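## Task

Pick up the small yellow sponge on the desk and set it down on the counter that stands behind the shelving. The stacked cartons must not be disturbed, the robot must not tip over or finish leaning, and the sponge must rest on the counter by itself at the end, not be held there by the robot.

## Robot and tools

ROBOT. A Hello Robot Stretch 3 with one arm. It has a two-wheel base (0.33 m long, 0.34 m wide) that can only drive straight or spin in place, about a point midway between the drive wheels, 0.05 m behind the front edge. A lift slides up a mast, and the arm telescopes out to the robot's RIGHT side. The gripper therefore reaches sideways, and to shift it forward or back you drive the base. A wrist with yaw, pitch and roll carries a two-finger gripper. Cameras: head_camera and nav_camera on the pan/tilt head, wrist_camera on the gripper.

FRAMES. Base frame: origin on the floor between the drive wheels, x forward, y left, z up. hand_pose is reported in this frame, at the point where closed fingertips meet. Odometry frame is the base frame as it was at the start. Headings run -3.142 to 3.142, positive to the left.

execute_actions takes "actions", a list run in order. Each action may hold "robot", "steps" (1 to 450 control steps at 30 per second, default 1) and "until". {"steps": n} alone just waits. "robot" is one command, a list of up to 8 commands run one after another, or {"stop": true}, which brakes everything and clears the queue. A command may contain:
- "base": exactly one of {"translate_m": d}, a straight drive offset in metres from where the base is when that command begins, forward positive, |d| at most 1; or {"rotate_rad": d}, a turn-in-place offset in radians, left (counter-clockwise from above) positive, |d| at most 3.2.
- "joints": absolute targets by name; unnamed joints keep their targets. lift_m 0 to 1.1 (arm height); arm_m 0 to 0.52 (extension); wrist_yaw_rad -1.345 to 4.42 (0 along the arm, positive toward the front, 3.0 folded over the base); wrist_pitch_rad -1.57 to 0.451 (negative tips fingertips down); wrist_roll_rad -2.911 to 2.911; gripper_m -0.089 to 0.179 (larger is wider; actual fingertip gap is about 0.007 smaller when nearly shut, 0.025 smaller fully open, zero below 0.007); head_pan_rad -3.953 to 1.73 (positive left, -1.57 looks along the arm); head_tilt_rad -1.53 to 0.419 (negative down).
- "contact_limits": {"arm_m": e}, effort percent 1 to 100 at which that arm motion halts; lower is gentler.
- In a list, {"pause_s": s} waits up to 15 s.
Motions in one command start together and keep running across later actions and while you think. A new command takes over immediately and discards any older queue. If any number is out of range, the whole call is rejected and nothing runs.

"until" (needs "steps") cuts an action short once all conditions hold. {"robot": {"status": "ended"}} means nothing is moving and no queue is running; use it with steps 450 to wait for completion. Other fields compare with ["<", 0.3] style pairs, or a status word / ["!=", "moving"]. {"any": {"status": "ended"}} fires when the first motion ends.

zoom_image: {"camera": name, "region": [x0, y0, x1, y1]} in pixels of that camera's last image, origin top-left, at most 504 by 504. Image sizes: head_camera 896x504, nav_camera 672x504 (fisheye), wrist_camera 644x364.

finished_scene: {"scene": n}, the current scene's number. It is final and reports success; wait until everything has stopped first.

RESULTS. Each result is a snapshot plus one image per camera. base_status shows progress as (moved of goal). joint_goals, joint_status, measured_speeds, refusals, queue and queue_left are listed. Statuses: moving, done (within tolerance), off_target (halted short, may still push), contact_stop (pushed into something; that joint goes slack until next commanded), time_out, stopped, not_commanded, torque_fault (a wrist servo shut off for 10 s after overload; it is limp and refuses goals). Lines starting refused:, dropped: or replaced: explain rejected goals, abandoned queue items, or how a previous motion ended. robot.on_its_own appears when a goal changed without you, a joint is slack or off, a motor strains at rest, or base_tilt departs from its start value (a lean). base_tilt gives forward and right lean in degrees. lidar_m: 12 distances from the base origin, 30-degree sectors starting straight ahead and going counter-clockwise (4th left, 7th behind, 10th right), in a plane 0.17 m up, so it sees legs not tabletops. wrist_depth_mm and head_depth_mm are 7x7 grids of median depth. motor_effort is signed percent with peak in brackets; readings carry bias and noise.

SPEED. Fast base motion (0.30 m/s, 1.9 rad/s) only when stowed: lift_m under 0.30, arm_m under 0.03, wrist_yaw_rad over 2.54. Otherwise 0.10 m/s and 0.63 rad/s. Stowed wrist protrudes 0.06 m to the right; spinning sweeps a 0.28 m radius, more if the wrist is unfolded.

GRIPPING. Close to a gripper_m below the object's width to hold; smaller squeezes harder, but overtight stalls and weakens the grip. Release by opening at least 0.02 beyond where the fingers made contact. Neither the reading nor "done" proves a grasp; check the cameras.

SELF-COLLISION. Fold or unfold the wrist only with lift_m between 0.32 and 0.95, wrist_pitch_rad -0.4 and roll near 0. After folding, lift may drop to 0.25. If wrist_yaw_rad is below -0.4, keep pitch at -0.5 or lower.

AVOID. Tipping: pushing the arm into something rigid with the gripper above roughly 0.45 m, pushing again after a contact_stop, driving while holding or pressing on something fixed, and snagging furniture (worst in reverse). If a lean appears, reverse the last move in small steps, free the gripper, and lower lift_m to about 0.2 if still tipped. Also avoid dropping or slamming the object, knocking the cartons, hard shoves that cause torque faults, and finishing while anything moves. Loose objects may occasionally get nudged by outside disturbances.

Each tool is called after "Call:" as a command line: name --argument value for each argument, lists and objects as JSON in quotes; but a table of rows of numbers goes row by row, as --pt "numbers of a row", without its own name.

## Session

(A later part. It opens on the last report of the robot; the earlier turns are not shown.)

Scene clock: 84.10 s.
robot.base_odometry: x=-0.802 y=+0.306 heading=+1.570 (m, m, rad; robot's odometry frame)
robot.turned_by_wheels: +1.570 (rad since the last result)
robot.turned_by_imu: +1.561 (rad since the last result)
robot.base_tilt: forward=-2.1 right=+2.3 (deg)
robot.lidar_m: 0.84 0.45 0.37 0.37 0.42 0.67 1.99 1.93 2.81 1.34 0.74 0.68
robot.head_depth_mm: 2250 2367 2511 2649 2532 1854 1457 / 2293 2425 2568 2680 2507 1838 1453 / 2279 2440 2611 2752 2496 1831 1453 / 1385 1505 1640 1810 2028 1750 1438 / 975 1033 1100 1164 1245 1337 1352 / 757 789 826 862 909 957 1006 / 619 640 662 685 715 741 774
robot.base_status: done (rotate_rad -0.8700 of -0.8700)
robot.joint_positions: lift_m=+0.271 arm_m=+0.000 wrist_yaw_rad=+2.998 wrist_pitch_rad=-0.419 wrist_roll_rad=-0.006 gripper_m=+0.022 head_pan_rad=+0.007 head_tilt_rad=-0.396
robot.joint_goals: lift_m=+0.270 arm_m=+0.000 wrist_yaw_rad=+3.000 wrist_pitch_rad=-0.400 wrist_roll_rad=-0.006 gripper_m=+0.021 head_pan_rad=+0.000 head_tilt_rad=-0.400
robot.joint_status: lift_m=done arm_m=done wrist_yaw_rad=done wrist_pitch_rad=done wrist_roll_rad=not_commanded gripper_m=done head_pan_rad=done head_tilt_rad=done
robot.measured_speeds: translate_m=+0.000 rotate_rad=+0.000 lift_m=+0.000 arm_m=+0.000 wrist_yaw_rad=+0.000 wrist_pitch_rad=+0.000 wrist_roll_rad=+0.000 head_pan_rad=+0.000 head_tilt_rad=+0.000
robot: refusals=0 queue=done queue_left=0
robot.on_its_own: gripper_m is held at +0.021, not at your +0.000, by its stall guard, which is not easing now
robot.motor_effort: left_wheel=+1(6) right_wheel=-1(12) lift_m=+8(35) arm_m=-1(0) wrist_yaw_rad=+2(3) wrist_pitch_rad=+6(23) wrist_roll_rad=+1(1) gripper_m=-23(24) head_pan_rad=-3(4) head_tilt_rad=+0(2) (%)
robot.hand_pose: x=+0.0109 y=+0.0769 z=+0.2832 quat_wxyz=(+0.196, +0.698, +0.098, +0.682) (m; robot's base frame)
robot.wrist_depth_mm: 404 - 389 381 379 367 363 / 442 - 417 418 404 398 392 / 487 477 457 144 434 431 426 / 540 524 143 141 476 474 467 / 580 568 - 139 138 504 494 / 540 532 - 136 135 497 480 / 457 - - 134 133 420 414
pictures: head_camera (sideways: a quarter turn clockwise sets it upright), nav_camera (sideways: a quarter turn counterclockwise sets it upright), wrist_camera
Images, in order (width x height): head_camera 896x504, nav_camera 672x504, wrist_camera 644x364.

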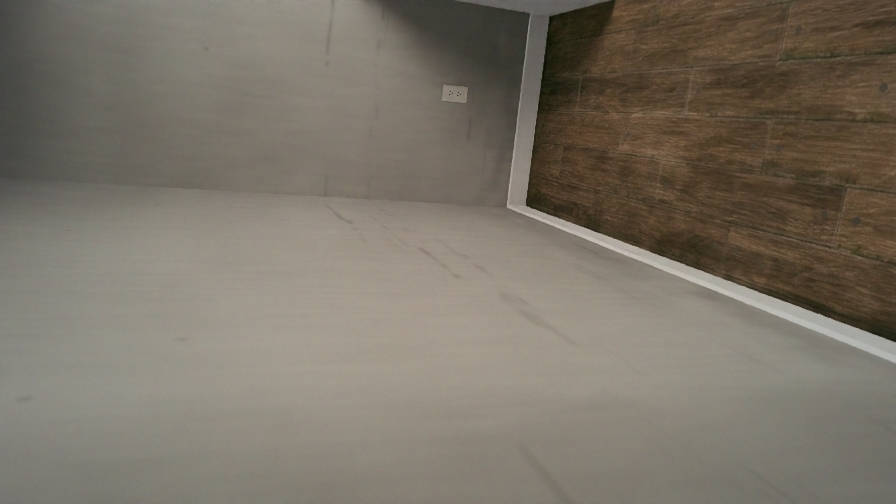

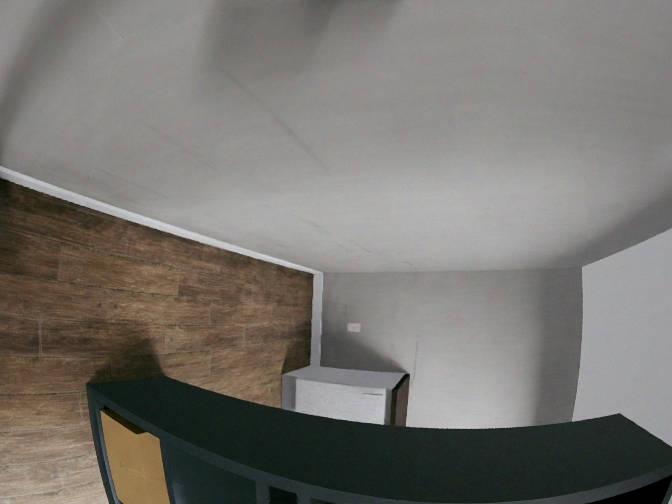

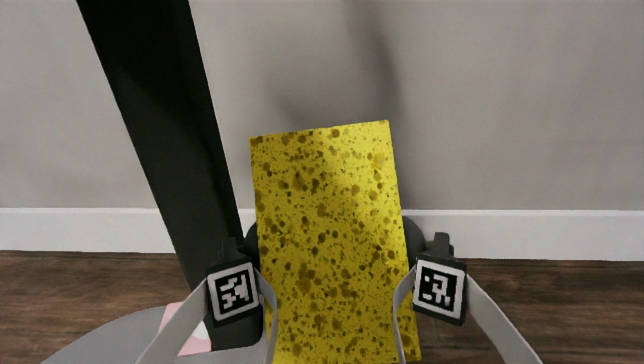

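Open passage; room is skewed slightly. Turn a bit right and drive.

Call:
execute_actions --actions '[{"robot":[{"base":{"rotate_rad":-0.17},"joints":{"head_pan_rad":-1.0}},{"base":{"translate_m":1.0}},{"base":{"translate_m":0.4}}],"steps":450,"until":{"robot":{"status":"ended"}}}]'

Scene clock: 95.30 s.
robot.base_odometry: x=-0.564 y=+1.686 heading=+1.400 (m, m, rad; robot's odometry frame)
robot.turned_by_wheels: -0.170 (rad since the last result)
robot.turned_by_imu: -0.173 (rad since the last result)
robot.base_tilt: forward=-2.1 right=+2.3 (deg)
robot.lidar_m: 1.18 0.46 0.34 0.33 0.35 0.49 1.45 0.51 0.51 1.92 1.05 0.92
robot.head_depth_mm: 2929 3082 3261 3347 2545 1854 1466 / 2675 2862 3065 2017 2279 1850 1452 / 2230 2417 2469 1614 1758 1789 1455 / 1942 2071 2135 1379 1448 1625 1437 / 1710 1824 1889 1213 1221 1316 1398 / 1533 1619 1685 1177 1059 1134 1227 / 1386 1449 1520 1163 956 1032 1136
robot.base_status: done (translate_m +0.4000 of +0.4000)
robot.joint_positions: lift_m=+0.271 arm_m=+0.000 wrist_yaw_rad=+2.998 wrist_pitch_rad=-0.419 wrist_roll_rad=-0.006 gripper_m=+0.022 head_pan_rad=-0.993 head_tilt_rad=-0.396
robot.joint_goals: lift_m=+0.270 arm_m=+0.000 wrist_yaw_rad=+3.000 wrist_pitch_rad=-0.400 wrist_roll_rad=-0.006 gripper_m=+0.021 head_pan_rad=-1.000 head_tilt_rad=-0.400
robot.joint_status: lift_m=done arm_m=done wrist_yaw_rad=done wrist_pitch_rad=done wrist_roll_rad=not_commanded gripper_m=done head_pan_rad=done head_tilt_rad=done
robot.measured_speeds: translate_m=+0.000 rotate_rad=+0.000 lift_m=+0.000 arm_m=+0.000 wrist_yaw_rad=+0.000 wrist_pitch_rad=+0.000 wrist_roll_rad=+0.000 head_pan_rad=+0.000 head_tilt_rad=+0.000
robot: refusals=0 queue=done queue_left=0
robot.on_its_own: gripper_m is held at +0.021, not at your +0.000, by its stall guard, which is not easing now
robot.motor_effort: left_wheel=+1(7) right_wheel=-1(10) lift_m=+9(8) arm_m=-1(1) wrist_yaw_rad=+2(2) wrist_pitch_rad=+6(6) wrist_roll_rad=+1(1) gripper_m=-23(25) head_pan_rad=-4(43) head_tilt_rad=-2(2) (%)
robot.hand_pose: x=+0.0109 y=+0.0769 z=+0.2832 quat_wxyz=(+0.196, +0.698, +0.098, +0.682) (m; robot's base frame)
robot.wrist_depth_mm: 327 - 339 345 356 368 377 / 348 - 366 376 386 399 411 / 376 384 392 144 413 434 450 / 411 419 143 141 459 477 501 / 451 465 - 139 138 514 536 / 485 494 - 136 135 490 483 / 470 - - 134 133 424 417
pictures: head_camera (sideways: a quarter turn clockwise sets it upright), nav_camera (sideways: a quarter turn counterclockwise sets it upright), wrist_camera
Images, in order (width x height): head_camera 896x504, nav_camera 672x504, wrist_camera 644x364.

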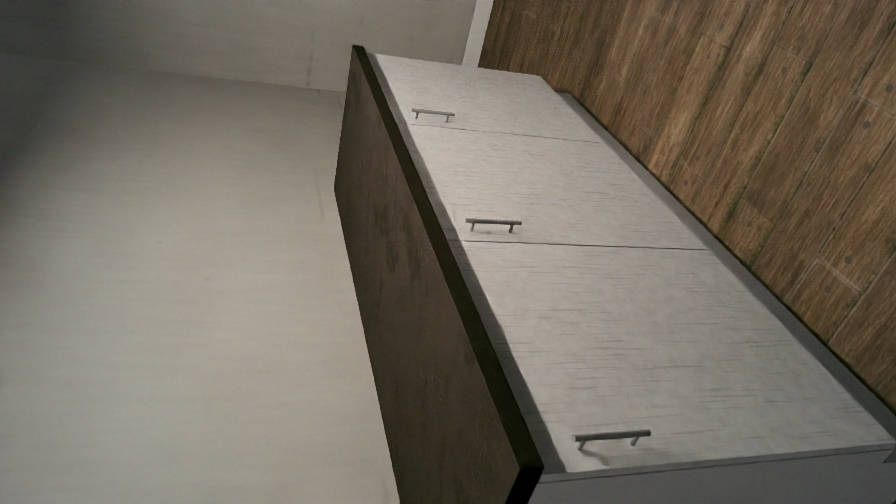

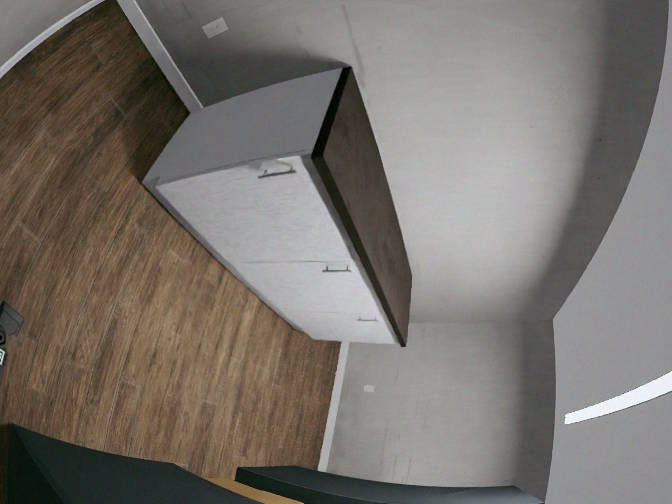

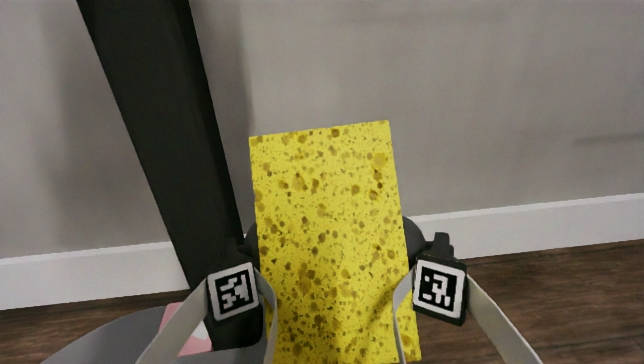

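Call:
execute_actions --actions '[{"robot":[{"base":{"translate_m":0.88},"joints":{"head_pan_rad":-1.57,"head_tilt_rad":-0.6}},{"joints":{"lift_m":0.9}},{"joints":{"wrist_yaw_rad":0}},{"joints":{"lift_m":1.05,"wrist_pitch_rad":0}},{"joints":{"arm_m":0.5}}],"steps":450,"until":{"robot":{"status":"ended"}}},{"steps":300,"until":{"robot":{"status":"ended"}}}]'

Scene clock: 120.43 s.
robot.base_odometry: x=-0.415 y=+2.553 heading=+1.400 (m, m, rad; robot's odometry frame)
robot.turned_by_wheels: +0.000 (rad since the last result)
robot.turned_by_imu: -0.005 (rad since the last result)
robot.base_tilt: forward=-2.1 right=+2.3 (deg)
robot.lidar_m: 0.47 0.43 0.32 0.31 0.33 0.45 1.35 1.30 1.79 0.54 0.57 0.48
robot.head_depth_mm: 2817 - 3288 2553 1917 1518 1260 / 2821 3119 3462 2217 674 1472 1255 / 2836 - 1162 760 650 749 902 / 2882 2087 1159 759 653 750 885 / 2555 2110 1144 754 661 764 895 / 1577 1615 1139 750 668 770 907 / 1143 1169 1076 745 671 776 918
robot.base_status: done (translate_m +0.8800 of +0.8800)
robot.joint_positions: lift_m=+1.049 arm_m=+0.500 wrist_yaw_rad=+0.002 wrist_pitch_rad=-0.025 wrist_roll_rad=-0.006 gripper_m=+0.022 head_pan_rad=-1.563 head_tilt_rad=-0.593
robot.joint_goals: lift_m=+1.050 arm_m=+0.500 wrist_yaw_rad=+0.000 wrist_pitch_rad=+0.000 wrist_roll_rad=-0.006 gripper_m=+0.021 head_pan_rad=-1.570 head_tilt_rad=-0.600
robot.joint_status: lift_m=done arm_m=done wrist_yaw_rad=done wrist_pitch_rad=done wrist_roll_rad=not_commanded gripper_m=done head_pan_rad=done head_tilt_rad=done
robot.measured_speeds: translate_m=+0.000 rotate_rad=+0.000 lift_m=+0.000 arm_m=+0.000 wrist_yaw_rad=+0.000 wrist_pitch_rad=+0.000 wrist_roll_rad=+0.000 head_pan_rad=+0.000 head_tilt_rad=+0.000
robot: refusals=0 queue=done queue_left=0
robot.on_its_own: gripper_m is held at +0.021, not at your +0.000, by its stall guard, which is not easing now
robot.motor_effort: left_wheel=+1(6) right_wheel=-2(8) lift_m=+34(35) arm_m=+3(3) wrist_yaw_rad=-1(5) wrist_pitch_rad=+8(7) wrist_roll_rad=+1(1) gripper_m=-23(23) head_pan_rad=-3(38) head_tilt_rad=-3(15) (%)
robot.hand_pose: x=-0.0210 y=-0.9003 z=+1.1576 quat_wxyz=(+0.709, +0.010, -0.705, -0.008) (m; robot's base frame)
robot.wrist_depth_mm: 543 769 - - - - - / 539 774 - - - - - / 549 759 - 144 - - - / 543 747 - 140 - - - / 540 759 1000 138 138 - - / 531 670 - 136 135 - - / 497 515 479 134 133 - -
pictures: head_camera (sideways: a quarter turn clockwise sets it upright), nav_camera (sideways: a quarter turn counterclockwise sets it upright), wrist_camera
Images, in order (width x height): head_camera 896x504, nav_camera 672x504, wrist_camera 644x364.

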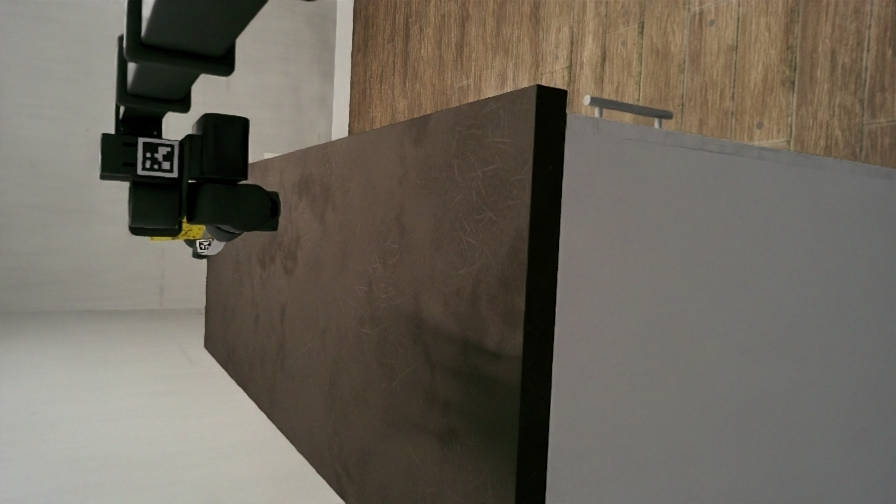

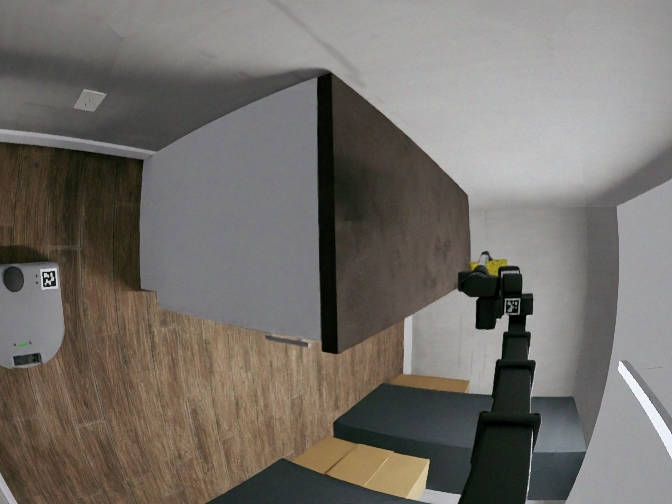

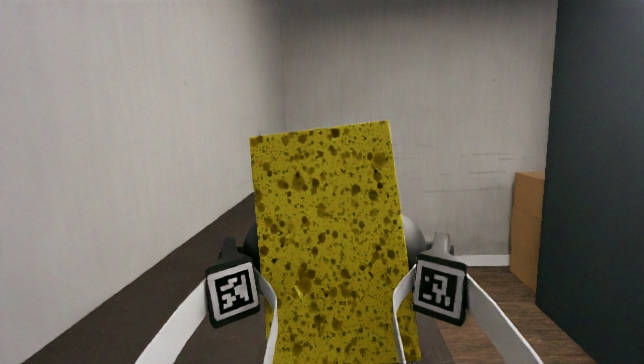

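Call:
execute_actions --actions '[{"robot":[{"base":{"translate_m":0.15}},{"joints":{"lift_m":0.86}},{"joints":{"gripper_m":0.12}},{"joints":{"lift_m":1.0}},{"joints":{"arm_m":0.1}}],"steps":450,"until":{"robot":{"status":"ended"}}}]'

Scene clock: 136.27 s.
robot.base_odometry: x=-0.389 y=+2.701 heading=+1.400 (m, m, rad; robot's odometry frame)
robot.turned_by_wheels: +0.000 (rad since the last result)
robot.turned_by_imu: -0.003 (rad since the last result)
robot.base_tilt: forward=-2.1 right=+2.3 (deg)
robot.lidar_m: 0.32 0.33 0.32 0.31 0.32 0.45 1.32 1.43 0.56 0.55 0.44 0.33
robot.head_depth_mm: 2837 3056 3292 - - 748 1205 / 2865 3084 1395 - - 746 880 / 2845 3023 1372 - - 757 882 / 2851 3000 1256 793 661 758 893 / 1766 1816 1196 753 666 767 909 / 1080 1123 1064 749 668 773 918 / 780 799 821 747 677 784 872
robot.base_status: done (translate_m +0.1500 of +0.1500)
robot.joint_positions: lift_m=+0.999 arm_m=+0.100 wrist_yaw_rad=+0.002 wrist_pitch_rad=-0.023 wrist_roll_rad=-0.006 gripper_m=+0.120 head_pan_rad=-1.563 head_tilt_rad=-0.593
robot.joint_goals: lift_m=+1.000 arm_m=+0.100 wrist_yaw_rad=+0.000 wrist_pitch_rad=+0.000 wrist_roll_rad=-0.006 gripper_m=+0.120 head_pan_rad=-1.570 head_tilt_rad=-0.600
robot.joint_status: lift_m=done arm_m=done wrist_yaw_rad=done wrist_pitch_rad=done wrist_roll_rad=not_commanded gripper_m=done head_pan_rad=done head_tilt_rad=done
robot.measured_speeds: translate_m=+0.000 rotate_rad=+0.000 lift_m=+0.000 arm_m=+0.000 wrist_yaw_rad=+0.000 wrist_pitch_rad=+0.000 wrist_roll_rad=+0.000 head_pan_rad=+0.000 head_tilt_rad=+0.000
robot: refusals=0 queue=done queue_left=0
robot.motor_effort: left_wheel=+1(4) right_wheel=-2(7) lift_m=+34(37) arm_m=-2(1) wrist_yaw_rad=-1(2) wrist_pitch_rad=+7(8) wrist_roll_rad=+0(1) gripper_m=-1(97) head_pan_rad=-3(3) head_tilt_rad=-3(2) (%)
robot.hand_pose: x=-0.0210 y=-0.5008 z=+1.1080 quat_wxyz=(+0.709, +0.009, -0.705, -0.008) (m; robot's base frame)
robot.wrist_depth_mm: 385 545 - - - - - / 382 547 992 - - - - / 382 539 - - - - - / 378 538 971 - - - - / 377 530 841 814 804 - - / 377 473 562 556 545 - - / 369 408 423 415 409 403 -
pictures: head_camera (sideways: a quarter turn clockwise sets it upright), nav_camera (sideways: a quarter turn counterclockwise sets it upright), wrist_camera
Images, in order (width x height): head_camera 896x504, nav_camera 672x504, wrist_camera 644x364.

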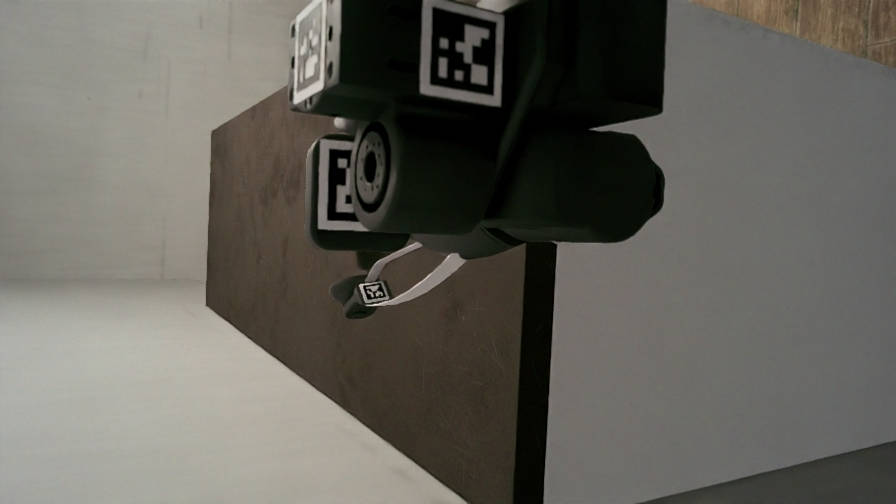

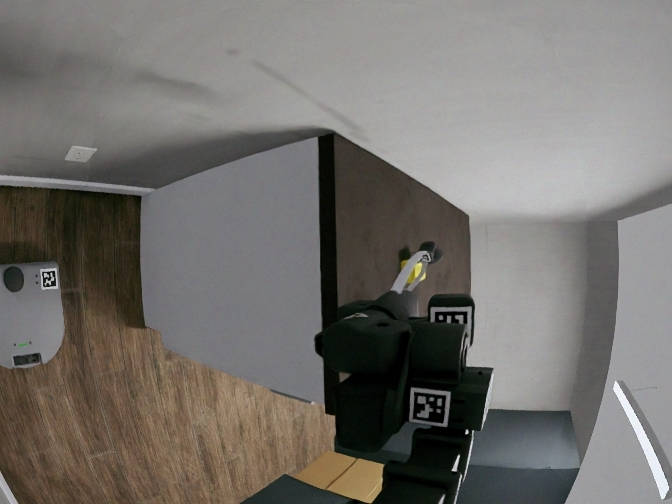

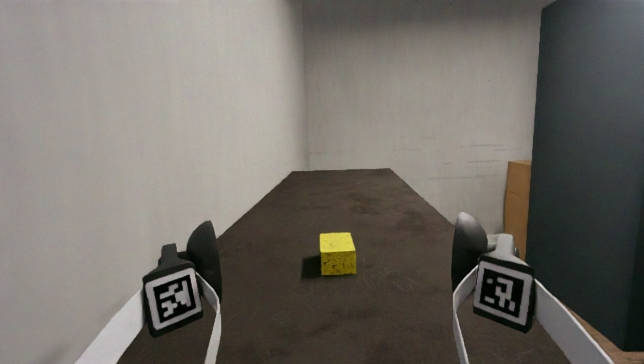

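Call:
finished_scene --scene 1

The scene is finished: the task was done.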